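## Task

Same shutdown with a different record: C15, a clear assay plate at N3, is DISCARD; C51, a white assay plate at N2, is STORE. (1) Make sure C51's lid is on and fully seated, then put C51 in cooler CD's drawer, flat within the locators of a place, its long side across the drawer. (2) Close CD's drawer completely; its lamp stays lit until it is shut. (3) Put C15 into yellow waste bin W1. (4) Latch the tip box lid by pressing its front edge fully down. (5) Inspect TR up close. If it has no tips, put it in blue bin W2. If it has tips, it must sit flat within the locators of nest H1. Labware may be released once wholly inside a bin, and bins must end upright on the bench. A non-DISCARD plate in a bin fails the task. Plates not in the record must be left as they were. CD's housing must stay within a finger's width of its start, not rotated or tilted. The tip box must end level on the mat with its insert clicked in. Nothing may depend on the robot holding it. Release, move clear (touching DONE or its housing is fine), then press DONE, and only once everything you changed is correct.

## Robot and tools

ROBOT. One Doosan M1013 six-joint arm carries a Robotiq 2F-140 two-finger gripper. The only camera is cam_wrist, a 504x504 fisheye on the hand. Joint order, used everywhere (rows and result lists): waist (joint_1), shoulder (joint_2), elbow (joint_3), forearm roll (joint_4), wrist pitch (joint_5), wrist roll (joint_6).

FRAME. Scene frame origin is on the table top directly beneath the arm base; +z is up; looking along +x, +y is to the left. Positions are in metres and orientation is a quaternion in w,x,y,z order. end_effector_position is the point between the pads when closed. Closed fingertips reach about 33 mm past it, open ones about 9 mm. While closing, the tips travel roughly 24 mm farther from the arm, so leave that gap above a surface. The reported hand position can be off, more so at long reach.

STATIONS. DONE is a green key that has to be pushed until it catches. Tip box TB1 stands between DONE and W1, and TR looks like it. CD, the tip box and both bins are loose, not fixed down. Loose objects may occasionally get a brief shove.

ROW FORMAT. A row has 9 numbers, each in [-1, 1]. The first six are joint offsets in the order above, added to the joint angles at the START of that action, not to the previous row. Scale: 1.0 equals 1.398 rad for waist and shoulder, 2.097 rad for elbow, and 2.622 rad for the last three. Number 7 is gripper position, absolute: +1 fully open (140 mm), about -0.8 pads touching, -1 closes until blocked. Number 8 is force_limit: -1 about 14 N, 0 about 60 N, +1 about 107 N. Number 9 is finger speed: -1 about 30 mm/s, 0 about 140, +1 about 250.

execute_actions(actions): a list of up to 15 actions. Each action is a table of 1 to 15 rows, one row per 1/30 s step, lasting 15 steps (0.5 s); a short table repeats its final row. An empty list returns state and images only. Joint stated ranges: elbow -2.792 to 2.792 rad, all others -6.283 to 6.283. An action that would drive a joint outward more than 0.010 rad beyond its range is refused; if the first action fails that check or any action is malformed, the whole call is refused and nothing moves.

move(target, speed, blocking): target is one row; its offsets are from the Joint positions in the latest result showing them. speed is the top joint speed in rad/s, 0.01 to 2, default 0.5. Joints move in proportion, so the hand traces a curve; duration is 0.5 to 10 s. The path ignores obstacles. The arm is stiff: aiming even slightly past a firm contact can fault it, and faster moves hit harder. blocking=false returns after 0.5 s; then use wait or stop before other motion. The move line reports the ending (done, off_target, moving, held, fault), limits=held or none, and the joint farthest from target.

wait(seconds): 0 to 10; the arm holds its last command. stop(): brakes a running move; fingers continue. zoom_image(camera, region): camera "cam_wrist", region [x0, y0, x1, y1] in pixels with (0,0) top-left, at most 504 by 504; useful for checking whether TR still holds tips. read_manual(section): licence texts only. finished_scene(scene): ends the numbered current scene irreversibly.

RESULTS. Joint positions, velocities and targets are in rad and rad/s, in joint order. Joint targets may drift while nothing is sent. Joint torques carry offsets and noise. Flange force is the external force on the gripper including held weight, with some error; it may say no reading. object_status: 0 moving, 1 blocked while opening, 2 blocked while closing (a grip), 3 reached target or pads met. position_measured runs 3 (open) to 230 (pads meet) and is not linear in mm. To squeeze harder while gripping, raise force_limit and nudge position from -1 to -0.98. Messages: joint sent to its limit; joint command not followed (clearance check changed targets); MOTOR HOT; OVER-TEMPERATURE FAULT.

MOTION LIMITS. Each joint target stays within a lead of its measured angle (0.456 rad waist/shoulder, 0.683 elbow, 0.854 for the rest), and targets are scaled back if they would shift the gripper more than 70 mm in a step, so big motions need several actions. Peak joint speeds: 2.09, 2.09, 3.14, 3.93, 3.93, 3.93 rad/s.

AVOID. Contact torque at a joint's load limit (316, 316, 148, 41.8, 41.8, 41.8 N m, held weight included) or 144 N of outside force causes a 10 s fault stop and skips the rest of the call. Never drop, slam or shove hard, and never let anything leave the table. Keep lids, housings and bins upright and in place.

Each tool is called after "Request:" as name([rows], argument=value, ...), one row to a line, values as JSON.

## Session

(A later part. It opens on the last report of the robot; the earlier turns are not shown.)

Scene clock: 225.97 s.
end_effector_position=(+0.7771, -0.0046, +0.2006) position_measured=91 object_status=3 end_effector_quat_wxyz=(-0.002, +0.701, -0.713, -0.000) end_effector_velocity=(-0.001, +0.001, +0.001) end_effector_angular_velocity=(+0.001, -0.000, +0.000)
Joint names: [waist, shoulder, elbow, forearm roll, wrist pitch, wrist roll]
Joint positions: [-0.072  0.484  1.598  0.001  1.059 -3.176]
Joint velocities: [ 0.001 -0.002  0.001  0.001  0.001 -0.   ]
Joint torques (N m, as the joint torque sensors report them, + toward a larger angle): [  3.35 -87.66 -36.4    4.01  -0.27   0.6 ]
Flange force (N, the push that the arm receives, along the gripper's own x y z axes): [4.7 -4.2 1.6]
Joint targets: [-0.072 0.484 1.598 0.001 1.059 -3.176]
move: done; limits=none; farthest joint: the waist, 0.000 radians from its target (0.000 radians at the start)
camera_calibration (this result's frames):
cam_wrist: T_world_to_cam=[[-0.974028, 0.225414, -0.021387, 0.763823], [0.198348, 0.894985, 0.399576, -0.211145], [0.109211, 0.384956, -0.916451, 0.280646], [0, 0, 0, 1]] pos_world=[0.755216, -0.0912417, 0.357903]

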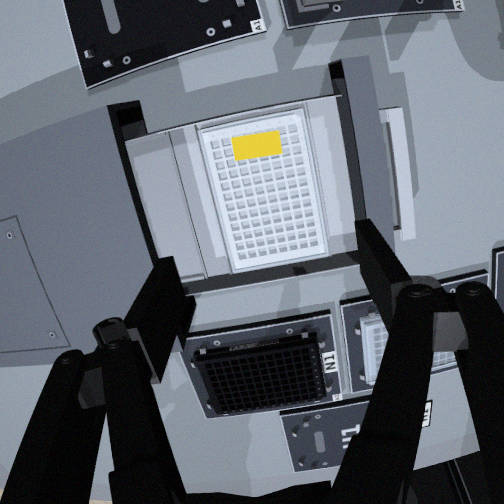

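Request:
move(target=[0,-0.165,0.1626,0,-0.0416,0.592,-1,-0.4,0], speed=1.0)

Request:
move(target=[0,0.111,0.041,0,-0.0915,0,-1,-0.4,0], speed=0.3)

Request:
move(target=[0,0.075,-0.0868,0,0.0294,0,-1,-0.4,0], speed=0.08)

Request:
move(target=[0,0.0644,-0.0777,0,0.0275,0,-1,-0.4,0], speed=0.1)

Request:
move(target=[0,0.0176,-0.0214,0,0.0078,0,-1,-0.4,0], speed=0.05)

Scene clock: 238.27 s.
end_effector_position=(+0.6107, +0.0038, +0.1998) position_measured=232 object_status=3 end_effector_quat_wxyz=(+0.000, -0.001, +1.000, +0.001) end_effector_velocity=(-0.000, +0.000, -0.001) end_effector_angular_velocity=(+0.000, +0.002, -0.001)
Joint names: [waist, shoulder, elbow, forearm roll, wrist pitch, wrist roll]
Joint positions: [-0.072  0.253  1.939  0.001  0.95  -1.624]
Joint velocities: [ 0.     0.002  0.    -0.    -0.     0.001]
Joint torques (N m, as the joint torque sensors report them, + toward a larger angle): [  3.16 -63.41 -33.65   3.81  -0.41   0.69]
Flange force (N, the push that the arm receives, along the gripper's own x y z axes): [-5.7 -6.3 3.2]
Joint targets: [-0.072 0.253 1.939 0.001 0.950 -1.624]
move: done; limits=none; farthest joint: the waist, 0.000 radians from its target (0.000 radians at the start)
camera_calibration (this result's frames):
cam_wrist: T_world_to_cam=[[0.206958, 0.978197, -0.0173242, -0.125042], [0.899103, -0.183183, 0.397565, -0.608818], [0.385723, -0.0978552, -0.917411, 0.128016], [0, 0, 0, 1]] pos_world=[0.523889, 0.0233174, 0.357321]

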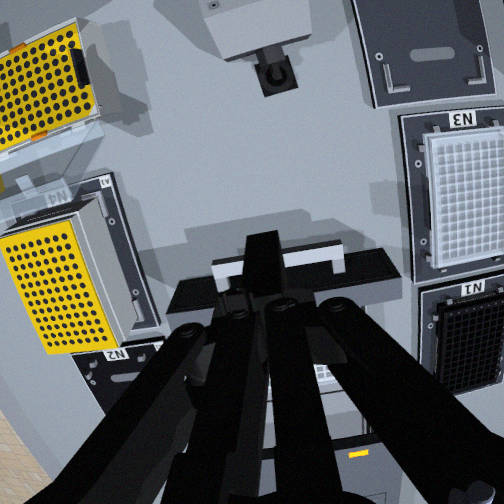

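Scene clock: 239.50 s.
end_effector_position=(+0.6105, +0.0040, +0.0695) position_measured=232 object_status=3 end_effector_quat_wxyz=(-0.000, -0.001, +1.000, +0.001) end_effector_velocity=(-0.001, +0.000, -0.002) end_effector_angular_velocity=(+0.001, +0.003, -0.001)
Joint names: [waist, shoulder, elbow, forearm roll, wrist pitch, wrist roll]
Joint positions: [-0.072  0.409  2.025  0.001  0.71  -1.624]
Joint velocities: [ 0.     0.003  0.     0.001  0.    -0.   ]
Joint torques (N m, as the joint torque sensors report them, + toward a larger angle): [  2.96 -71.11 -26.58   3.13  -0.38   0.56]
Flange force (N, the push that the arm receives, along the gripper's own x y z axes): [-4.8 -5.6 3.5]
Joint targets: [-0.072 0.409 2.025 0.001 0.710 -1.624]
move: done; limits=none; farthest joint: the waist, 0.000 radians from its target (0.000 radians at the start)
camera_calibration (this result's frames):
cam_wrist: T_world_to_cam=[[0.207082, 0.978165, -0.0176395, -0.1275], [0.899582, -0.183297, 0.396428, -0.556975], [0.384538, -0.0979611, -0.917896, 0.00929944], [0, 0, 0, 1]] pos_world=[0.523872, 0.0235355, 0.227087]

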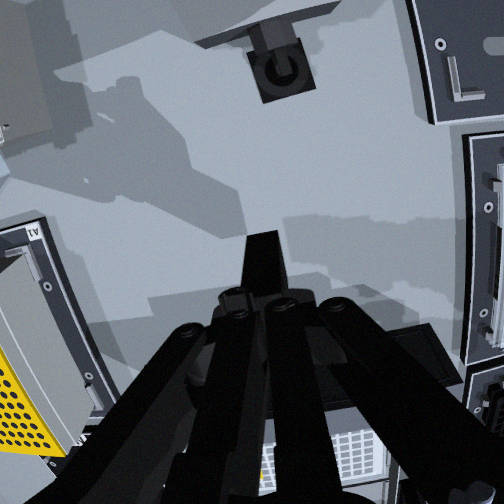

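Scene clock: 242.10 s.
end_effector_position=(+0.7002, -0.0005, +0.0700) position_measured=232 object_status=3 end_effector_quat_wxyz=(-0.000, -0.001, +1.000, +0.001) end_effector_velocity=(+0.001, -0.000, +0.000) end_effector_angular_velocity=(+0.000, -0.001, -0.001)
Joint names: [waist, shoulder, elbow, forearm roll, wrist pitch, wrist roll]
Joint positions: [-0.072  0.513  1.843  0.001  0.787 -1.624]
Joint velocities: [-0.     0.001 -0.002  0.001  0.     0.   ]
Joint torques (N m, as the joint torque sensors report them, + toward a larger angle): [  2.18 -82.97 -30.23   2.82  -0.94   0.59]
Flange force (N, the push that the arm receives, along the gripper's own x y z axes): [-2.6 -3.9 2.3]
Joint targets: [-0.072 0.513 1.843 0.001 0.787 -1.624]
move: done; limits=none; farthest joint: the waist, 0.000 radians from its target (0.000 radians at the start)
camera_calibration (this result's frames):
cam_wrist: T_world_to_cam=[[0.207047, 0.978173, -0.0175834, -0.14164], [0.899548, -0.183277, 0.396514, -0.638715], [0.384636, -0.097914, -0.91786, -0.0252546], [0, 0, 0, 1]] pos_world=[0.613594, 0.019014, 0.227588]

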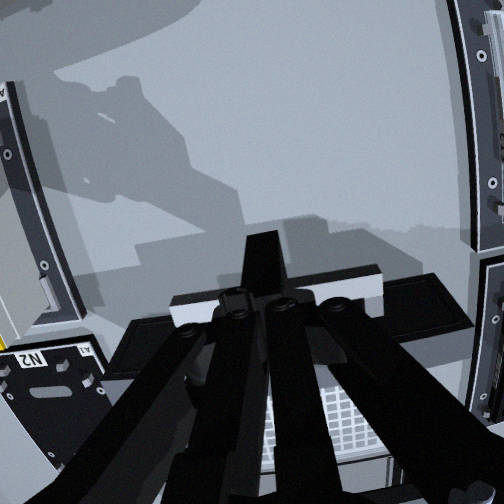

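Scene clock: 244.07 s.
end_effector_position=(+0.7755, -0.0043, +0.0704) position_measured=232 object_status=3 end_effector_quat_wxyz=(+0.000, -0.001, +1.000, +0.001) end_effector_velocity=(-0.001, +0.001, -0.001) end_effector_angular_velocity=(+0.000, +0.002, +0.001)
Joint names: [waist, shoulder, elbow, forearm roll, wrist pitch, wrist roll]
Joint positions: [-0.072  0.603  1.68   0.001  0.859 -1.624]
Joint velocities: [ 0.001  0.001  0.001  0.     0.001 -0.   ]
Joint torques (N m, as the joint torque sensors report them, + toward a larger angle): [  1.79 -94.05 -33.59   3.1   -1.19   0.61]
Flange force (N, the push that the arm receives, along the gripper's own x y z axes): [-1.2 -2.7 4.1]
Joint targets: [-0.072 0.603 1.680 0.001 0.859 -1.624]
move: done; limits=none; farthest joint: the waist, 0.000 radians from its target (0.000 radians at the start)
camera_calibration (this result's frames):
cam_wrist: T_world_to_cam=[[0.207025, 0.978181, -0.0174199, -0.153502], [0.899231, -0.183242, 0.397248, -0.70702], [0.385388, -0.097905, -0.917546, -0.0548165], [0, 0, 0, 1]] pos_world=[0.688679, 0.01523, 0.227892]

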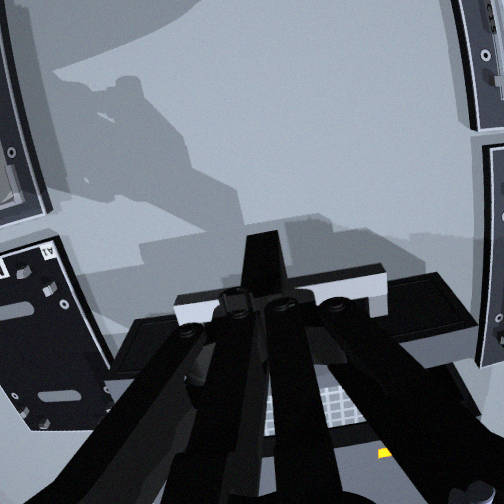

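Scene clock: 245.27 s.
end_effector_position=(+0.7951, -0.0053, +0.0702) position_measured=232 object_status=3 end_effector_quat_wxyz=(+0.000, -0.001, +1.000, +0.001) end_effector_velocity=(-0.001, -0.000, -0.001) end_effector_angular_velocity=(-0.000, +0.002, +0.000)
Joint names: [waist, shoulder, elbow, forearm roll, wrist pitch, wrist roll]
Joint positions: [-0.072  0.628  1.635  0.001  0.88  -1.624]
Joint velocities: [-0.     0.001  0.    -0.001  0.001  0.   ]
Joint torques (N m, as the joint torque sensors report them, + toward a larger angle): [  1.28 -96.09 -31.87   3.07  -1.13   0.5 ]
Flange force (N, the push that the arm receives, along the gripper's own x y z axes): [-5.5 -2.3 1.6]
Joint targets: [-0.072 0.628 1.635 0.001 0.880 -1.624]
move: done; limits=none; farthest joint: the waist, 0.000 radians from its target (0.000 radians at the start)
camera_calibration (this result's frames):
cam_wrist: T_world_to_cam=[[0.207011, 0.978183, -0.0174386, -0.156596], [0.899304, -0.183239, 0.397085, -0.724878], [0.385226, -0.0978835, -0.917616, -0.0624814], [0, 0, 0, 1]] pos_world=[0.708372, 0.0142379, 0.227773]

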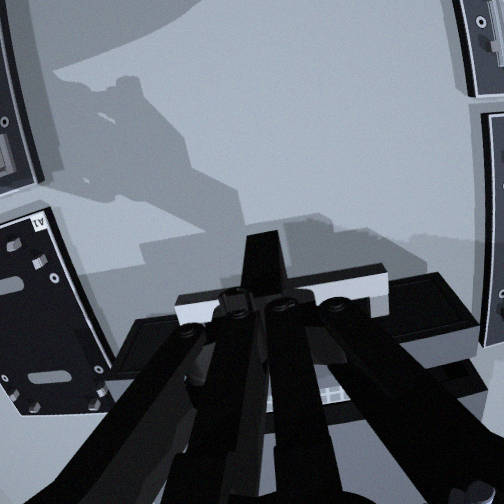

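Request:
move(target=[0,0.0088,-0.0107,0,0.0039,0,-1,-0.4,0], speed=0.04)

Request:
move(target=[0,0.0053,-0.0064,0,0.0023,0,-1,-0.4,0], speed=0.03)

Scene clock: 250.00 s.
end_effector_position=(+0.8048, -0.0058, +0.0701) position_measured=232 object_status=3 end_effector_quat_wxyz=(+0.000, -0.001, +1.000, +0.001) end_effector_velocity=(+0.000, -0.000, -0.001) end_effector_angular_velocity=(+0.000, +0.001, -0.001)
Joint names: [waist, shoulder, elbow, forearm roll, wrist pitch, wrist roll]
Joint positions: [-0.072  0.64   1.613  0.001  0.89  -1.624]
Joint velocities: [-0.     0.001 -0.     0.    -0.     0.   ]
Joint torques (N m, as the joint torque sensors report them, + toward a larger angle): [  1.49 -96.68 -33.73   3.12  -1.28   0.63]
Flange force (N, the push that the arm receives, along the gripper's own x y z axes): [-1.3 -2.5 1.8]
Joint targets: [-0.072 0.640 1.612 0.001 0.890 -1.624]
move: done; limits=none; farthest joint: the waist, 0.000 radians from its target (0.000 radians at the start)
camera_calibration (this result's frames):
cam_wrist: T_world_to_cam=[[0.207003, 0.978185, -0.0174486, -0.158117], [0.899341, -0.183237, 0.397001, -0.733632], [0.385143, -0.0978727, -0.917652, -0.0662983], [0, 0, 0, 1]] pos_world=[0.71805, 0.0137503, 0.227655]

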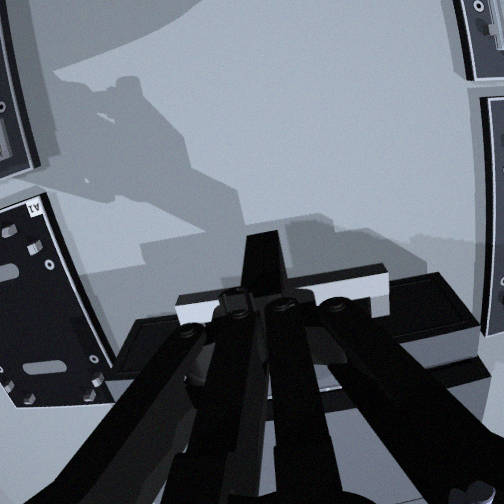

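Scene clock: 250.73 s.
end_effector_position=(+0.8104, -0.0061, +0.0699) position_measured=232 object_status=3 end_effector_quat_wxyz=(-0.000, -0.001, +1.000, +0.001) end_effector_velocity=(+0.001, +0.000, +0.001) end_effector_angular_velocity=(-0.001, -0.001, +0.001)
Joint names: [waist, shoulder, elbow, forearm roll, wrist pitch, wrist roll]
Joint positions: [-0.072  0.648  1.599  0.001  0.896 -1.624]
Joint velocities: [ 0.001  0.    -0.002 -0.001  0.     0.   ]
Joint torques (N m, as the joint torque sensors report them, + toward a larger angle): [  2.88 -93.8  -42.7    3.72  -7.95   0.47]
Flange force (N, the push that the arm receives, along the gripper's own x y z axes): [17.2 -3.3 -8.5]
Joint targets: [-0.072 0.648 1.599 0.001 0.896 -1.624]
move: done; limits=none; farthest joint: the waist, 0.000 radians from its target (0.000 radians at the start)
camera_calibration (this result's frames):
cam_wrist: T_world_to_cam=[[0.206993, 0.978186, -0.0174988, -0.158994], [0.899475, -0.183241, 0.396695, -0.738757], [0.384835, -0.0978529, -0.917784, -0.0683647], [0, 0, 0, 1]] pos_world=[0.723714, 0.0134653, 0.227535]

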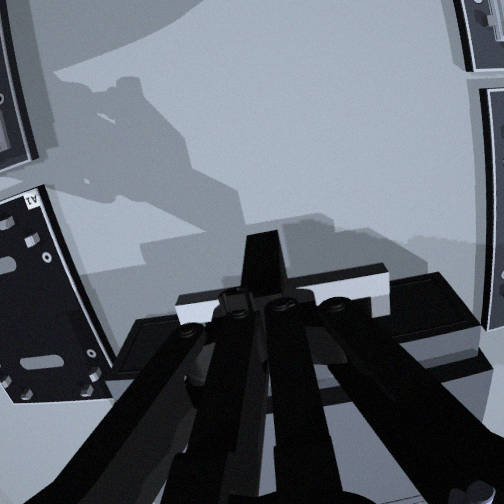

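Resistance; back off and look.

Request:
move(target=[0,-0.0176,0.0214,0,-0.0078,0,-1,-0.4,0], speed=0.1)

Request:
move(target=[0,-0.1,-0.022,0,0.07,0,-1,-0.4,0], speed=0.3)

Scene clock: 255.90 s.
end_effector_position=(+0.7910, -0.0051, +0.0702) position_measured=232 object_status=3 end_effector_quat_wxyz=(+0.000, -0.001, +1.000, +0.001) end_effector_velocity=(-0.003, +0.001, -0.003) end_effector_angular_velocity=(+0.001, +0.006, +0.000)
Joint names: [waist, shoulder, elbow, forearm roll, wrist pitch, wrist roll]
Joint positions: [-0.072  0.623  1.644  0.001  0.876 -1.624]
Joint velocities: [0.001 0.002 0.003 0.001 0.001 0.   ]
Joint torques (N m, as the joint torque sensors report them, + toward a larger angle): [  2.6  -95.07 -31.65   3.67  -0.4    0.55]
Flange force (N, the push that the arm receives, along the gripper's own x y z axes): [-5.0 -3.6 3.3]
Joint targets: [-0.072 0.623 1.644 0.001 0.876 -1.624]
move: done; limits=none; farthest joint: the waist, 0.000 radians from its target (0.000 radians at the start)
camera_calibration (this result's frames):
cam_wrist: T_world_to_cam=[[0.207008, 0.978183, -0.0174813, -0.155947], [0.899406, -0.183245, 0.39685, -0.72123], [0.384989, -0.0978739, -0.917717, -0.0607149], [0, 0, 0, 1]] pos_world=[0.704335, 0.0144412, 0.227775]

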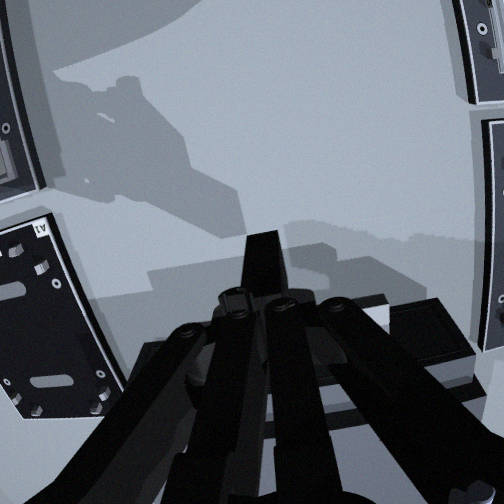

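Scene clock: 256.93 s.
end_effector_position=(+0.7769, -0.0046, +0.2011) position_measured=232 object_status=3 end_effector_quat_wxyz=(+0.001, -0.001, +1.000, +0.001) end_effector_velocity=(-0.000, +0.000, +0.000) end_effector_angular_velocity=(+0.000, +0.001, -0.001)
Joint names: [waist, shoulder, elbow, forearm roll, wrist pitch, wrist roll]
Joint positions: [-0.072  0.483  1.598  0.001  1.059 -1.624]
Joint velocities: [-0.     0.    -0.001  0.     0.002  0.   ]
Joint torques (N m, as the joint torque sensors report them, + toward a larger angle): [  2.41 -83.08 -36.     3.98  -0.4    0.62]
Flange force (N, the push that the arm receives, along the gripper's own x y z axes): [0.3 -4.3 -1.6]
Joint targets: [-0.072 0.483 1.598 0.001 1.059 -1.624]
move: done; limits=none; farthest joint: the waist, 0.000 radians from its target (0.000 radians at the start)
camera_calibration (this result's frames):
cam_wrist: T_world_to_cam=[[0.206946, 0.978204, -0.017033, -0.151276], [0.89848, -0.183132, 0.398995, -0.760054], [0.387179, -0.0978741, -0.916795, 0.0629784], [0, 0, 0, 1]] pos_world=[0.689815, 0.0149522, 0.358419]

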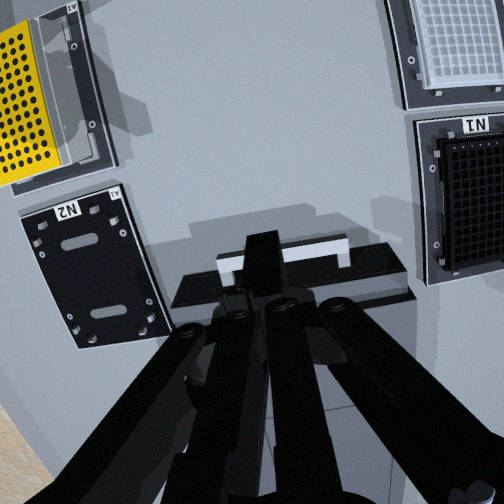

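Request:
move(target=[0,0,0,0,0,0,1,-0.4,0.5])

Scene clock: 259.53 s.
end_effector_position=(+0.7769, -0.0046, +0.2012) position_measured=3 object_status=3 end_effector_quat_wxyz=(+0.001, -0.001, +1.000, +0.001) end_effector_velocity=(+0.000, +0.000, +0.000) end_effector_angular_velocity=(+0.000, +0.000, -0.000)
Joint names: [waist, shoulder, elbow, forearm roll, wrist pitch, wrist roll]
Joint positions: [-0.072  0.483  1.598  0.001  1.059 -1.624]
Joint velocities: [ 0.     0.    -0.001  0.     0.001  0.   ]
Joint torques (N m, as the joint torque sensors report them, + toward a larger angle): [  2.94 -87.89 -35.81   4.1   -0.26   0.56]
Flange force (N, the push that the arm receives, along the gripper's own x y z axes): [-6.5 -4.4 1.7]
Joint targets: [-0.072 0.483 1.598 0.001 1.059 -1.624]
move: done; limits=none; farthest joint: the waist, 0.000 radians from its target (0.000 radians at the start)
camera_calibration (this result's frames):
cam_wrist: T_world_to_cam=[[0.206947, 0.978204, -0.0170219, -0.151277], [0.898451, -0.18313, 0.39906, -0.760087], [0.387245, -0.0978775, -0.916767, 0.063019], [0, 0, 0, 1]] pos_world=[0.689804, 0.0149524, 0.358519]

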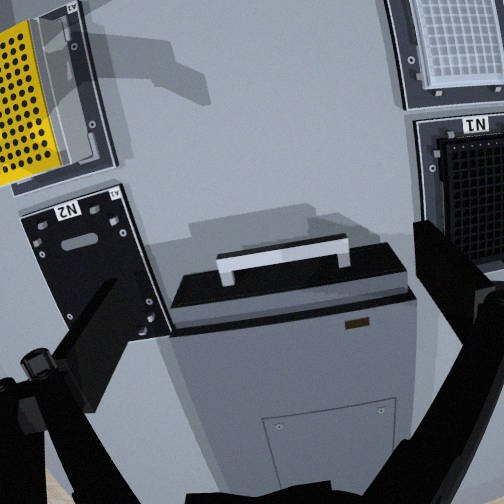

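Request:
move(target=[-0.19,0,0,0,0,-0.1,1,-0.4,0.5])

Request:
move(target=[0,0.03,0.035,0,-0.044,0,1,-0.4,0.5], speed=0.3)

Request:
zoom_image(camera="cam_wrist", region=[150,0,400,250])

Scene clock: 267.23 s.
end_effector_position=(+0.7485, -0.2084, +0.2007) position_measured=3 object_status=3 end_effector_quat_wxyz=(+0.001, +0.001, +1.000, +0.001) end_effector_velocity=(-0.001, -0.001, +0.000) end_effector_angular_velocity=(+0.001, +0.001, -0.001)
Joint names: [waist, shoulder, elbow, forearm roll, wrist pitch, wrist roll]
Joint positions: [-0.338  0.483  1.598  0.001  1.059 -1.886]
Joint velocities: [-0.002  0.    -0.     0.001  0.001 -0.001]
Joint torques (N m, as the joint torque sensors report them, + toward a larger angle): [  3.42 -87.09 -36.08   3.93  -0.33   0.57]
Flange force (N, the push that the arm receives, along the gripper's own x y z axes): [-3.0 -5.8 1.3]
Joint targets: [-0.338 0.483 1.598 0.001 1.059 -1.886]
move: done; limits=none; farthest joint: the waist, 0.000 radians from its target (0.265 radians at the start)
camera_calibration (this result's frames):
cam_wrist: T_world_to_cam=[[0.210342, 0.977474, -0.017339, 0.0512894], [0.897804, -0.186118, 0.399135, -0.771841], [0.386917, -0.099522, -0.916728, 0.0535237], [0, 0, 0, 1]] pos_world=[0.661464, -0.188461, 0.358025]

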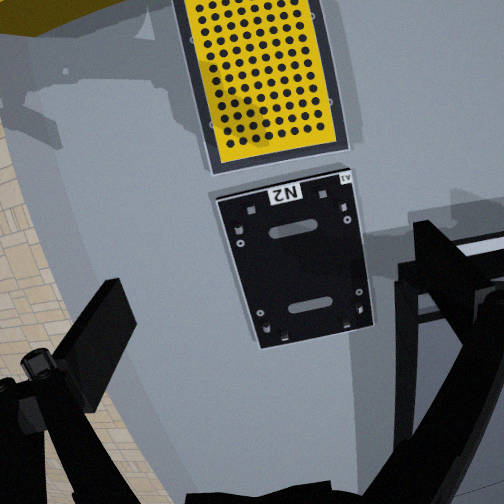

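Scene clock: 268.07 s.
end_effector_position=(+0.7373, -0.2046, +0.1338) position_measured=3 object_status=3 end_effector_quat_wxyz=(+0.001, +0.001, +1.000, +0.001) end_effector_velocity=(-0.001, +0.001, -0.002) end_effector_angular_velocity=(+0.002, +0.001, -0.000)
Joint names: [waist, shoulder, elbow, forearm roll, wrist pitch, wrist roll]
Joint positions: [-0.338  0.525  1.671  0.001  0.944 -1.886]
Joint velocities: [ 0.001  0.001  0.002  0.002 -0.002 -0.   ]
Joint torques (N m, as the joint torque sensors report them, + toward a larger angle): [  3.69 -89.49 -32.9    3.73  -0.16   0.51]
Flange force (N, the push that the arm receives, along the gripper's own x y z axes): [-5.4 -6.8 3.2]
Joint targets: [-0.338 0.525 1.671 0.001 0.944 -1.886]
move: done; limits=none; farthest joint: the waist, 0.000 radians from its target (0.000 radians at the start)
camera_calibration (this result's frames):
cam_wrist: T_world_to_cam=[[0.210406, 0.97746, -0.017388, 0.0487525], [0.897781, -0.186153, 0.399169, -0.734385], [0.386935, -0.099598, -0.916712, -0.00304816], [0, 0, 0, 1]] pos_world=[0.650239, -0.184665, 0.291198]

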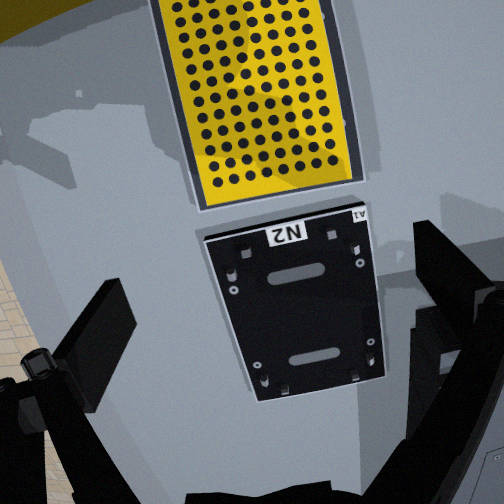

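Region (150, 0, 400, 250) of cam_wrist's 504x504 image, scaled by 2.016, with more detail than that image has.

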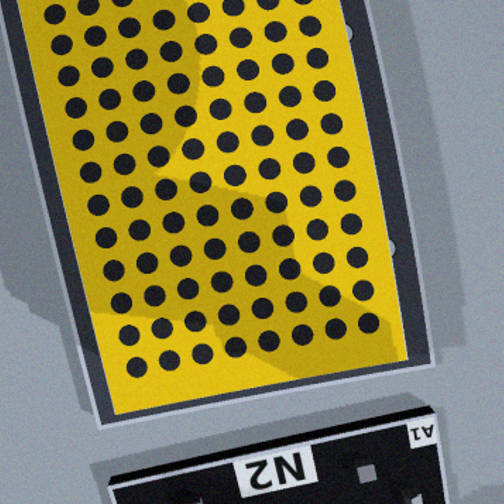

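Seems empty; move above it and check the rest.

Request:
move(target=[-0.012,-0.09,0.091,0,-0.0244,-0.006,0.55,-0.4,0], speed=0.3)

Request:
zoom_image(camera="cam_wrist", region=[130,0,400,270])

Scene clock: 273.93 s.
end_effector_position=(+0.6465, -0.1868, +0.1398) position_measured=59 object_status=3 end_effector_quat_wxyz=(+0.001, +0.001, +1.000, +0.001) end_effector_velocity=(-0.002, +0.000, -0.000) end_effector_angular_velocity=(-0.000, +0.001, +0.000)
Joint names: [waist, shoulder, elbow, forearm roll, wrist pitch, wrist roll]
Joint positions: [-0.355  0.399  1.862  0.001  0.88  -1.902]
Joint velocities: [-0.    -0.001  0.003 -0.001 -0.    -0.   ]
Joint torques (N m, as the joint torque sensors report them, + toward a larger angle): [  2.86 -74.59 -31.35   3.64  -0.28   0.71]
Flange force (N, the push that the arm receives, along the gripper's own x y z axes): [-2.8 -6.2 1.5]
Joint targets: [-0.355 0.399 1.862 0.001 0.880 -1.902]
move: done; limits=none; farthest joint: the waist, 0.000 radians from its target (0.017 radians at the start)
camera_calibration (this result's frames):
cam_wrist: T_world_to_cam=[[0.211447, 0.977236, -0.0173083, 0.0498374], [0.897983, -0.187246, 0.398202, -0.652106], [0.385897, -0.0997413, -0.917134, 0.039999], [0, 0, 0, 1]] pos_world=[0.559607, -0.166818, 0.297217]

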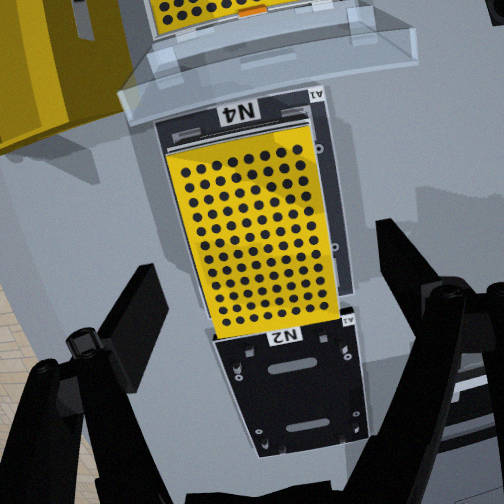

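Region (130, 0, 400, 270) of cam_wrist's 504x504 image, scaled by 1.867, with more detail than that image has.

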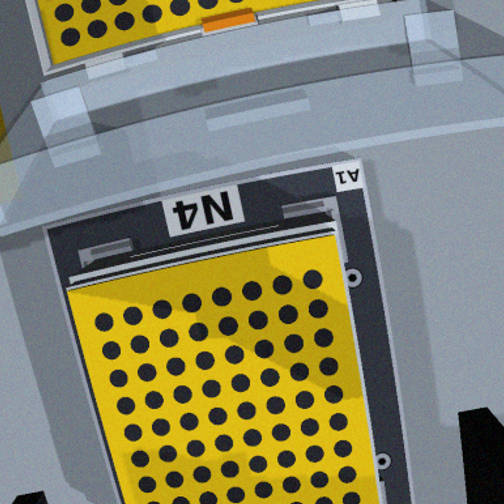

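Request:
move(target=[-0.003,0.04,0.004,0,-0.0245,0,0.55,-0.4,0], speed=0.15)

Scene clock: 278.03 s.
end_effector_position=(+0.6530, -0.1920, +0.0985) position_measured=59 object_status=3 end_effector_quat_wxyz=(+0.001, +0.003, +1.000, +0.001) end_effector_velocity=(+0.000, +0.000, -0.001) end_effector_angular_velocity=(+0.000, -0.000, -0.001)
Joint names: [waist, shoulder, elbow, forearm roll, wrist pitch, wrist roll]
Joint positions: [-0.359  0.455  1.87   0.001  0.816 -1.902]
Joint velocities: [ 0.     0.001  0.     0.    -0.001  0.   ]
Joint torques (N m, as the joint torque sensors report them, + toward a larger angle): [  3.15 -77.62 -29.88   3.4   -0.68   0.66]
Flange force (N, the push that the arm receives, along the gripper's own x y z axes): [-2.0 -6.1 1.0]
Joint targets: [-0.359 0.455 1.871 0.001 0.816 -1.902]
move: done; limits=none; farthest joint: the waist, 0.000 radians from its target (0.005 radians at the start)
camera_calibration (this result's frames):
cam_wrist: T_world_to_cam=[[0.215566, 0.976336, -0.0173292, 0.0499619], [0.897211, -0.191029, 0.398147, -0.642771], [0.385415, -0.101375, -0.917158, -0.000886663], [0, 0, 0, 1]] pos_world=[0.566272, -0.171657, 0.25597]

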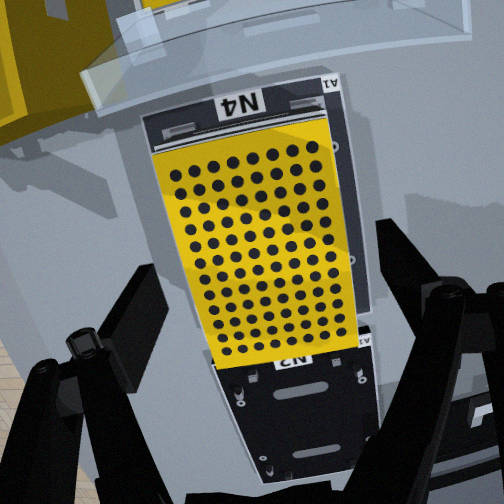

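Request:
move(target=[0,0.023,0.0065,0,-0.0175,0,0.55,-0.4,0], speed=0.1)

Request:
move(target=[0,0,0,0,0,0,-1,-0.4,-0.8])

Request:
zoom_image(camera="cam_wrist", region=[120,100,420,400])

Scene clock: 283.90 s.
end_effector_position=(+0.6529, -0.1919, +0.0713) position_measured=59 object_status=3 end_effector_quat_wxyz=(+0.001, +0.003, +1.000, +0.001) end_effector_velocity=(-0.001, +0.001, -0.001) end_effector_angular_velocity=(+0.001, +0.001, -0.000)
Joint names: [waist, shoulder, elbow, forearm roll, wrist pitch, wrist roll]
Joint positions: [-0.359  0.487  1.884  0.001  0.77  -1.902]
Joint velocities: [ 0.     0.     0.002  0.001 -0.001  0.   ]
Joint torques (N m, as the joint torque sensors report them, + toward a larger angle): [  3.32 -80.26 -28.48   3.03  -0.48   0.68]
Flange force (N, the push that the arm receives, along the gripper's own x y z axes): [-2.7 -6.6 2.2]
Joint targets: [-0.359 0.487 1.884 0.001 0.770 -1.902]
move: done; limits=none; farthest joint: the waist, 0.000 radians from its target (0.000 radians at the start)
camera_calibration (this result's frames):
cam_wrist: T_world_to_cam=[[0.215598, 0.976328, -0.0173655, 0.0494121], [0.897166, -0.191033, 0.398245, -0.63178], [0.3855, -0.10144, -0.917115, -0.0258853], [0, 0, 0, 1]] pos_world=[0.566138, -0.171559, 0.228721]

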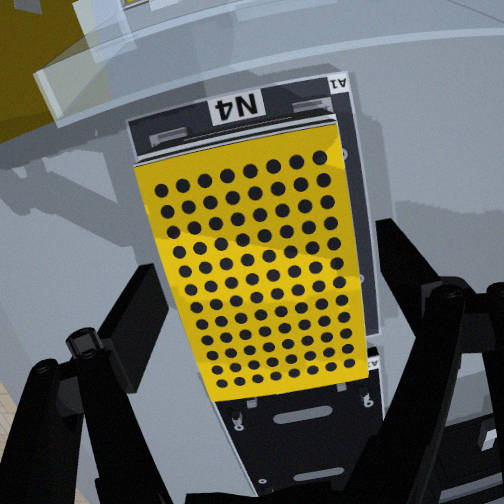

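Scene clock: 284.63 s.
end_effector_position=(+0.6529, -0.1919, +0.0713) position_measured=102 object_status=2 end_effector_quat_wxyz=(+0.001, +0.003, +1.000, +0.001) end_effector_velocity=(-0.000, +0.000, +0.001) end_effector_angular_velocity=(+0.000, +0.000, +0.000)
Joint names: [waist, shoulder, elbow, forearm roll, wrist pitch, wrist roll]
Joint positions: [-0.359  0.487  1.884  0.001  0.77  -1.902]
Joint velocities: [ 0.    -0.001  0.     0.     0.001 -0.   ]
Joint torques (N m, as the joint torque sensors report them, + toward a larger angle): [  7.66 -60.83 -21.15   4.72  -2.5    0.53]
Flange force (N, the push that the arm receives, along the gripper's own x y z axes): [5.0 -10.9 -28.0]
Joint targets: [-0.359 0.487 1.884 0.001 0.770 -1.902]
move: done; limits=none; farthest joint: the waist, 0.000 radians from its target (0.000 radians at the start)
camera_calibration (this result's frames):
cam_wrist: T_world_to_cam=[[0.215606, 0.976326, -0.0173653, 0.0494115], [0.897165, -0.191041, 0.398244, -0.631775], [0.385498, -0.101443, -0.917115, -0.0258945], [0, 0, 0, 1]] pos_world=[0.566135, -0.171564, 0.22871]

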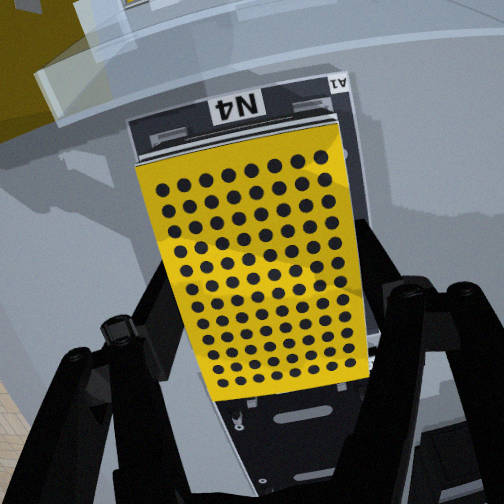

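Region (120, 100, 420, 400) of cam_wrist's 504x504 image, scaled by 1.680, with more detail than that image has.

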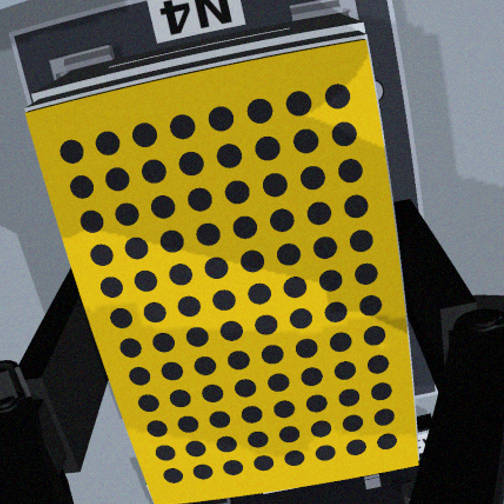

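Request:
move(target=[0,-0.023,-0.0065,0,0.0175,0,-1,-0.4,-0.8], speed=0.1)

Request:
move(target=[0,-0.06,-0.075,0,0.092,0,-1,-0.4,-0.8], speed=0.3)

Request:
move(target=[0.64,-0.155,0.131,0,-0.022,0.336,-1,-0.4,-0.8], speed=0.6)

Scene clock: 295.20 s.
end_effector_position=(+0.6530, -0.1920, +0.0985) position_measured=102 object_status=2 end_effector_quat_wxyz=(+0.001, +0.003, +1.000, +0.001) end_effector_velocity=(+0.001, -0.001, +0.000) end_effector_angular_velocity=(-0.001, -0.001, +0.000)
Joint names: [waist, shoulder, elbow, forearm roll, wrist pitch, wrist roll]
Joint positions: [-0.359  0.455  1.871  0.001  0.816 -1.902]
Joint velocities: [-0.001  0.001 -0.002 -0.001 -0.    -0.   ]
Joint torques (N m, as the joint torque sensors report them, + toward a larger angle): [  3.13 -79.97 -30.39   3.43  -0.55   0.46]
Flange force (N, the push that the arm receives, along the gripper's own x y z axes): [-4.1 -6.9 4.6]
Joint targets: [-0.359 0.455 1.870 0.001 0.816 -1.902]
move: done; limits=none; farthest joint: the waist, 0.000 radians from its target (0.000 radians at the start)
camera_calibration (this result's frames):
cam_wrist: T_world_to_cam=[[0.21557, 0.976335, -0.0173288, 0.0499613], [0.897211, -0.191033, 0.398144, -0.642765], [0.385412, -0.101376, -0.917159, -0.000895944], [0, 0, 0, 1]] pos_world=[0.566271, -0.171659, 0.255957]

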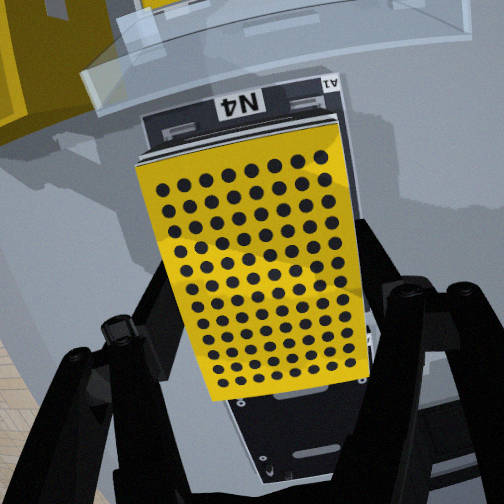

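Scene clock: 296.43 s.
end_effector_position=(+0.6831, -0.2028, +0.2277) position_measured=102 object_status=2 end_effector_quat_wxyz=(+0.001, +0.003, +1.000, +0.001) end_effector_velocity=(+0.000, +0.000, +0.001) end_effector_angular_velocity=(+0.001, -0.001, -0.000)
Joint names: [waist, shoulder, elbow, forearm roll, wrist pitch, wrist roll]
Joint positions: [-0.359  0.371  1.713  0.001  1.057 -1.902]
Joint velocities: [ 0.    -0.001 -0.     0.001  0.001 -0.   ]
Joint torques (N m, as the joint torque sensors report them, + toward a larger angle): [  2.66 -78.31 -36.35   3.93  -0.37   0.64]
Flange force (N, the push that the arm receives, along the gripper's own x y z axes): [-4.8 -6.1 3.2]
Joint targets: [-0.359 0.371 1.713 0.001 1.057 -1.902]
move: done; limits=none; farthest joint: the waist, 0.000 radians from its target (0.000 radians at the start)
camera_calibration (this result's frames):
cam_wrist: T_world_to_cam=[[0.215437, 0.976366, -0.0172224, 0.056315], [0.897237, -0.190955, 0.398124, -0.723284], [0.385426, -0.101223, -0.91717, 0.104903], [0, 0, 0, 1]] pos_world=[0.596392, -0.18248, 0.38514]

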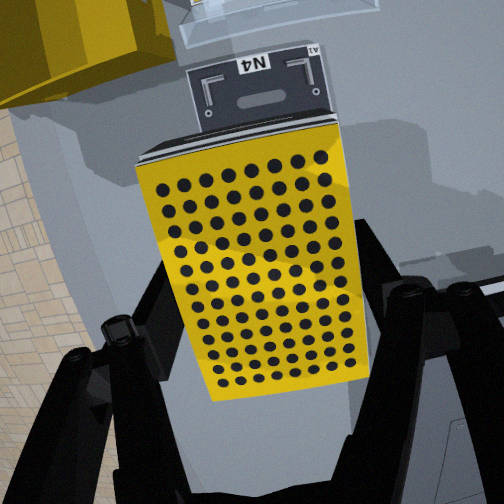

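Scene clock: 298.43 s.
end_effector_position=(+0.4613, +0.3286, +0.2354) position_measured=102 object_status=2 end_effector_quat_wxyz=(+0.000, -0.004, +1.000, +0.001) end_effector_velocity=(-0.001, +0.001, +0.000) end_effector_angular_velocity=(+0.001, +0.001, -0.001)
Joint names: [waist, shoulder, elbow, forearm roll, wrist pitch, wrist roll]
Joint positions: [ 0.536  0.155  1.988  0.001  0.999 -1.021]
Joint velocities: [ 0.001 -0.     0.     0.002  0.     0.001]
Joint torques (N m, as the joint torque sensors report them, + toward a larger angle): [  3.79 -54.95 -34.35   3.98  -0.39   0.47]
Flange force (N, the push that the arm receives, along the gripper's own x y z axes): [-10.6 -2.2 2.7]
Joint targets: [0.536 0.155 1.988 0.001 0.999 -1.021]
move: done; limits=none; farthest joint: the waist, 0.000 radians from its target (0.895 radians at the start)
camera_calibration (this result's frames):
cam_wrist: T_world_to_cam=[[0.201801, 0.979268, -0.0176085, -0.409104], [0.900137, -0.178348, 0.397423, -0.43111], [0.386043, -0.0960505, -0.917467, 0.249341], [0, 0, 0, 1]] pos_world=[0.374359, 0.347684, 0.392892]

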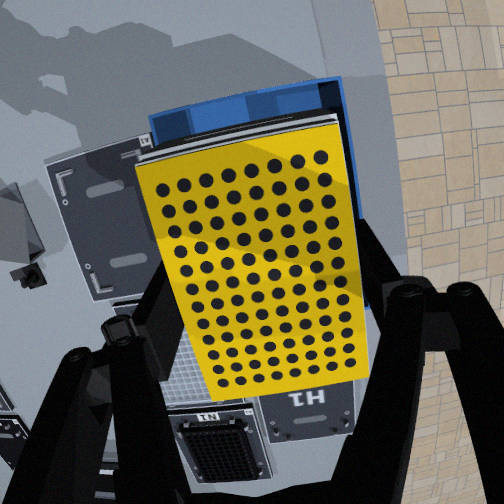

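Request:
move(target=[-0.005,0.055,0.019,0,-0.0445,0,-1,-0.4,-0.8], speed=0.2)

Scene clock: 303.70 s.
end_effector_position=(+0.4707, +0.3298, +0.1736) position_measured=102 object_status=2 end_effector_quat_wxyz=(+0.000, -0.000, +1.000, +0.001) end_effector_velocity=(+0.000, +0.001, +0.000) end_effector_angular_velocity=(+0.001, -0.000, +0.000)
Joint names: [waist, shoulder, elbow, forearm roll, wrist pitch, wrist roll]
Joint positions: [ 0.529  0.232  2.028  0.001  0.883 -1.021]
Joint velocities: [ 0.     0.    -0.001  0.001 -0.    -0.001]
Joint torques (N m, as the joint torque sensors report them, + toward a larger angle): [  2.57 -58.05 -31.93   3.59  -0.11   0.44]
Flange force (N, the push that the arm receives, along the gripper's own x y z axes): [-5.8 -2.2 1.8]
Joint targets: [0.529 0.232 2.028 0.001 0.883 -1.021]
move: done; limits=none; farthest joint: the waist, 0.000 radians from its target (0.007 radians at the start)
camera_calibration (this result's frames):
cam_wrist: T_world_to_cam=[[0.208747, 0.97781, -0.0176747, -0.416059], [0.898861, -0.184709, 0.397407, -0.412153], [0.385323, -0.0988444, -0.917472, 0.190388], [0, 0, 0, 1]] pos_world=[0.383958, 0.349517, 0.331115]

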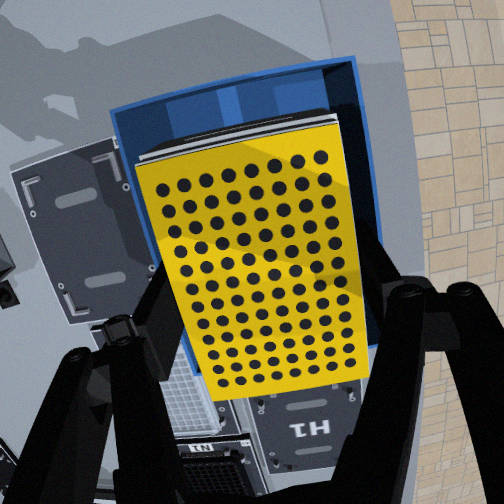

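Fine; target centre ~.465.

Request:
move(target=[0.003,0.066,0.03,0,-0.059,0,-1,-0.4,-0.8], speed=0.1)

Request:
move(target=[0,0,0,0,0,0,0.3,-0.4,-0.8])

Request:
move(target=[0,-0.094,-0.035,0,0.078,0,0.3,-0.4,-0.8], speed=0.3)

Request:
move(target=[-0.231,0.1,-0.09,0,0.018,-0.122,0.5,-0.4,0])

Request:
move(target=[0,0.08,0.026,0,-0.063,0,0.5,-0.4,0], speed=0.3)

Scene clock: 312.87 s.
end_effector_position=(+0.4650, +0.3291, +0.0955) position_measured=102 object_status=2 end_effector_quat_wxyz=(+0.000, -0.002, +1.000, +0.001) end_effector_velocity=(+0.000, -0.001, -0.000) end_effector_angular_velocity=(-0.001, -0.001, -0.000)
Joint names: [waist, shoulder, elbow, forearm roll, wrist pitch, wrist roll]
Joint positions: [ 0.533  0.324  2.091  0.001  0.728 -1.021]
Joint velocities: [-0.001  0.     0.    -0.002 -0.001  0.   ]
Joint torques (N m, as the joint torque sensors report them, + toward a larger angle): [  3.5  -65.35 -27.47   3.12  -0.27   0.52]
Flange force (N, the push that the arm receives, along the gripper's own x y z axes): [-9.3 -2.4 5.8]
Joint targets: [0.533 0.324 2.091 0.001 0.728 -1.021]
move: done; limits=none; farthest joint: the waist, 0.000 radians from its target (0.004 radians at the start)
camera_calibration (this result's frames):
cam_wrist: T_world_to_cam=[[0.204702, 0.978657, -0.0180824, -0.413925], [0.899767, -0.180863, 0.397125, -0.377744], [0.385378, -0.0975619, -0.917587, 0.120441], [0, 0, 0, 1]] pos_world=[0.378197, 0.348521, 0.253042]

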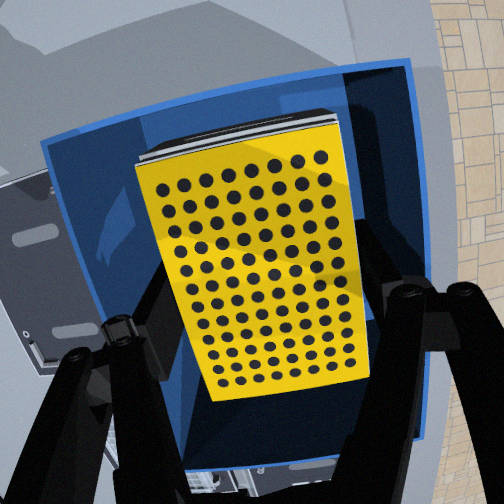

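Scene clock: 313.37 s.
end_effector_position=(+0.4650, +0.3291, +0.0955) position_measured=91 object_status=3 end_effector_quat_wxyz=(+0.000, -0.002, +1.000, +0.001) end_effector_velocity=(+0.002, +0.001, +0.001) end_effector_angular_velocity=(+0.001, -0.002, +0.000)
Joint names: [waist, shoulder, elbow, forearm roll, wrist pitch, wrist roll]
Joint positions: [ 0.533  0.324  2.091  0.001  0.728 -1.021]
Joint velocities: [-0.    -0.    -0.002 -0.001 -0.001  0.   ]
Joint torques (N m, as the joint torque sensors report them, + toward a larger angle): [  3.25 -63.02 -27.31   2.94  -0.39   0.68]
Flange force (N, the push that the arm receives, along the gripper's own x y z axes): [-6.9 -3.6 2.1]
Joint targets: [0.533 0.324 2.091 0.001 0.728 -1.021]
move: done; limits=none; farthest joint: the waist, 0.000 radians from its target (0.000 radians at the start)
camera_calibration (this result's frames):
cam_wrist: T_world_to_cam=[[0.204704, 0.978657, -0.0180849, -0.413923], [0.899768, -0.180865, 0.397122, -0.377737], [0.385375, -0.0975648, -0.917588, 0.120434], [0, 0, 0, 1]] pos_world=[0.378195, 0.34852, 0.253031]

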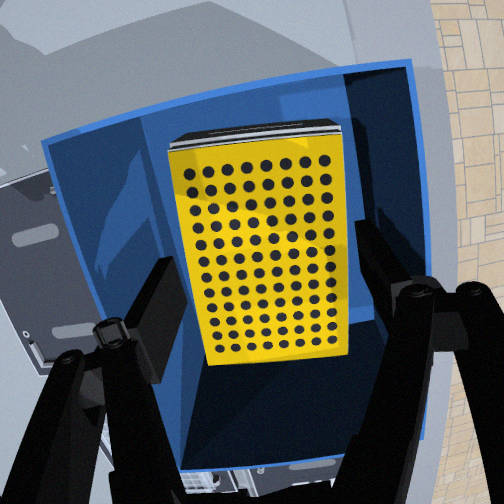

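Scene clock: 314.47 s.
end_effector_position=(+0.4636, +0.3282, +0.2005) position_measured=91 object_status=3 end_effector_quat_wxyz=(+0.000, -0.002, +1.000, +0.001) end_effector_velocity=(+0.000, -0.001, +0.001) end_effector_angular_velocity=(-0.000, -0.002, +0.000)
Joint names: [waist, shoulder, elbow, forearm roll, wrist pitch, wrist roll]
Joint positions: [ 0.533  0.192  2.017  0.001  0.932 -1.021]
Joint velocities: [-0.001 -0.002  0.001 -0.002  0.    -0.   ]
Joint torques (N m, as the joint torque sensors report them, + toward a larger angle): [  3.01 -58.48 -32.76   3.78  -0.71   0.66]
Flange force (N, the push that the arm receives, along the gripper's own x y z axes): [-11.2 -0.3 3.6]
Joint targets: [0.533 0.192 2.017 0.001 0.932 -1.021]
move: done; limits=none; farthest joint: the waist, 0.000 radians from its target (0.000 radians at the start)
camera_calibration (this result's frames):
cam_wrist: T_world_to_cam=[[0.204591, 0.978686, -0.0178044, -0.410877], [0.899708, -0.180854, 0.397262, -0.41837], [0.385575, -0.097295, -0.917533, 0.217052], [0, 0, 0, 1]] pos_world=[0.376783, 0.347574, 0.358039]

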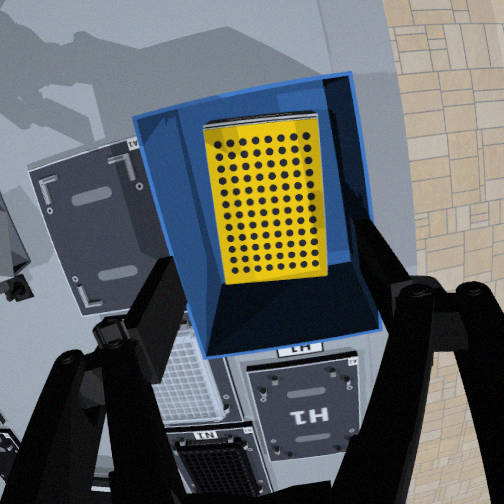

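Scene clock: 315.60 s.
end_effector_position=(+0.6411, +0.1871, +0.2004) position_measured=66 object_status=3 end_effector_quat_wxyz=(+0.001, -0.001, +1.000, +0.001) end_effector_velocity=(-0.000, -0.000, -0.001) end_effector_angular_velocity=(+0.000, +0.002, +0.000)
Joint names: [waist, shoulder, elbow, forearm roll, wrist pitch, wrist roll]
Joint positions: [ 0.21   0.332  1.829  0.001  0.98  -1.341]
Joint velocities: [-0.001  0.001 -0.     0.001  0.001 -0.001]
Joint torques (N m, as the joint torque sensors report them, + toward a larger angle): [  4.15 -71.51 -34.69   3.84  -0.46   0.69]
Flange force (N, the push that the arm receives, along the gripper's own x y z axes): [-6.2 -5.5 2.6]
Joint targets: [0.210 0.332 1.829 0.001 0.980 -1.341]
move: done; limits=none; farthest joint: the waist, 0.000 radians from its target (0.323 radians at the start)
camera_calibration (this result's frames):
cam_wrist: T_world_to_cam=[[0.207657, 0.978058, -0.0167768, -0.311158], [0.898417, -0.183908, 0.398779, -0.602467], [0.386944, -0.097882, -0.916894, 0.133889], [0, 0, 0, 1]] pos_world=[0.554074, 0.206637, 0.357793]

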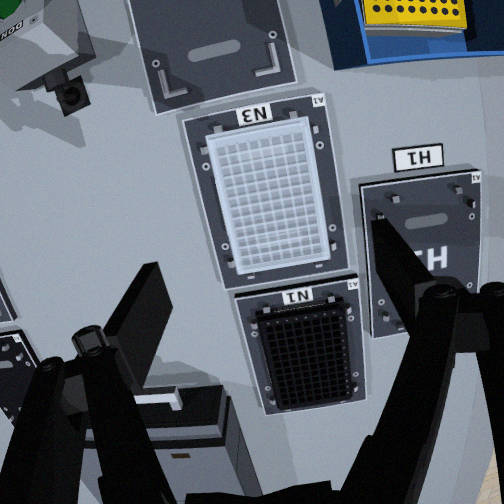

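Scene clock: 316.57 s.
end_effector_position=(+0.6469, +0.1886, +0.1016) position_measured=66 object_status=3 end_effector_quat_wxyz=(+0.001, -0.001, +1.000, +0.001) end_effector_velocity=(-0.000, +0.000, -0.001) end_effector_angular_velocity=(-0.000, +0.001, +0.000)
Joint names: [waist, shoulder, elbow, forearm roll, wrist pitch, wrist roll]
Joint positions: [ 0.21   0.444  1.883  0.001  0.814 -1.341]
Joint velocities: [ 0.     0.001  0.001  0.    -0.001  0.   ]
Joint torques (N m, as the joint torque sensors report them, + toward a larger angle): [  2.7  -77.18 -29.12   3.3   -0.25   0.61]
Flange force (N, the push that the arm receives, along the gripper's own x y z axes): [-6.4 -3.1 1.4]
Joint targets: [0.210 0.444 1.883 0.001 0.814 -1.341]
move: done; limits=none; farthest joint: the waist, 0.000 radians from its target (0.000 radians at the start)
camera_calibration (this result's frames):
cam_wrist: T_world_to_cam=[[0.207724, 0.978034, -0.0173433, -0.315445], [0.898847, -0.183851, 0.397835, -0.568228], [0.385908, -0.0982288, -0.917293, 0.0419929], [0, 0, 0, 1]] pos_world=[0.56007, 0.208171, 0.25911]

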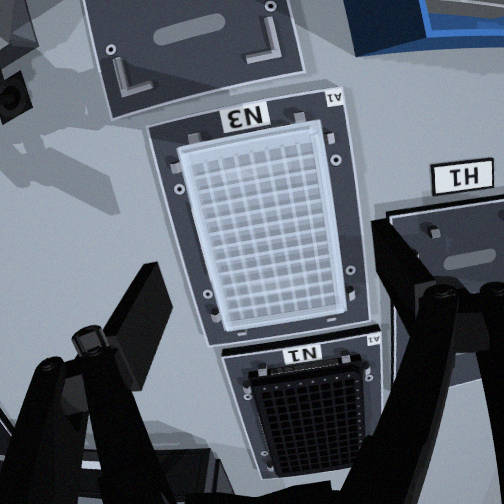

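Request:
move(target=[0,0.037,0.0102,0,-0.028,0,0.5,-0.4,0], speed=0.15)

Scene clock: 319.93 s.
end_effector_position=(+0.6466, +0.1885, +0.0585) position_measured=66 object_status=3 end_effector_quat_wxyz=(+0.001, -0.001, +1.000, +0.001) end_effector_velocity=(-0.001, -0.001, -0.002) end_effector_angular_velocity=(-0.001, +0.002, +0.000)
Joint names: [waist, shoulder, elbow, forearm roll, wrist pitch, wrist roll]
Joint positions: [ 0.21   0.496  1.904  0.001  0.741 -1.341]
Joint velocities: [-0.     0.002  0.001 -0.001 -0.001  0.   ]
Joint torques (N m, as the joint torque sensors report them, + toward a larger angle): [  3.4  -79.85 -27.64   3.14  -0.35   0.6 ]
Flange force (N, the push that the arm receives, along the gripper's own x y z axes): [-6.0 -4.7 3.3]
Joint targets: [0.210 0.496 1.904 0.001 0.741 -1.341]
move: done; limits=none; farthest joint: the waist, 0.000 radians from its target (0.000 radians at the start)
camera_calibration (this result's frames):
cam_wrist: T_world_to_cam=[[0.207766, 0.978027, -0.0172457, -0.31613], [0.898718, -0.183898, 0.398106, -0.550673], [0.386186, -0.0982118, -0.917177, 0.0023483], [0, 0, 0, 1]] pos_world=[0.559674, 0.208146, 0.215928]

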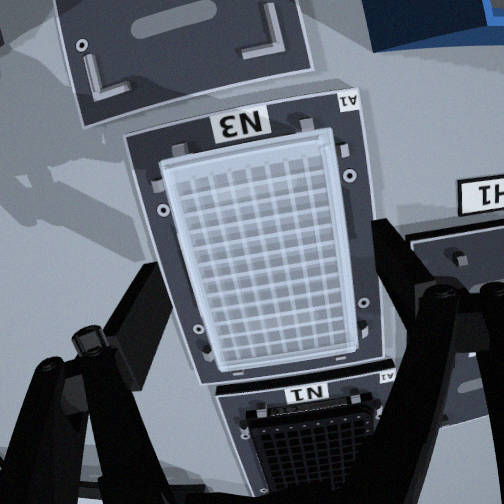

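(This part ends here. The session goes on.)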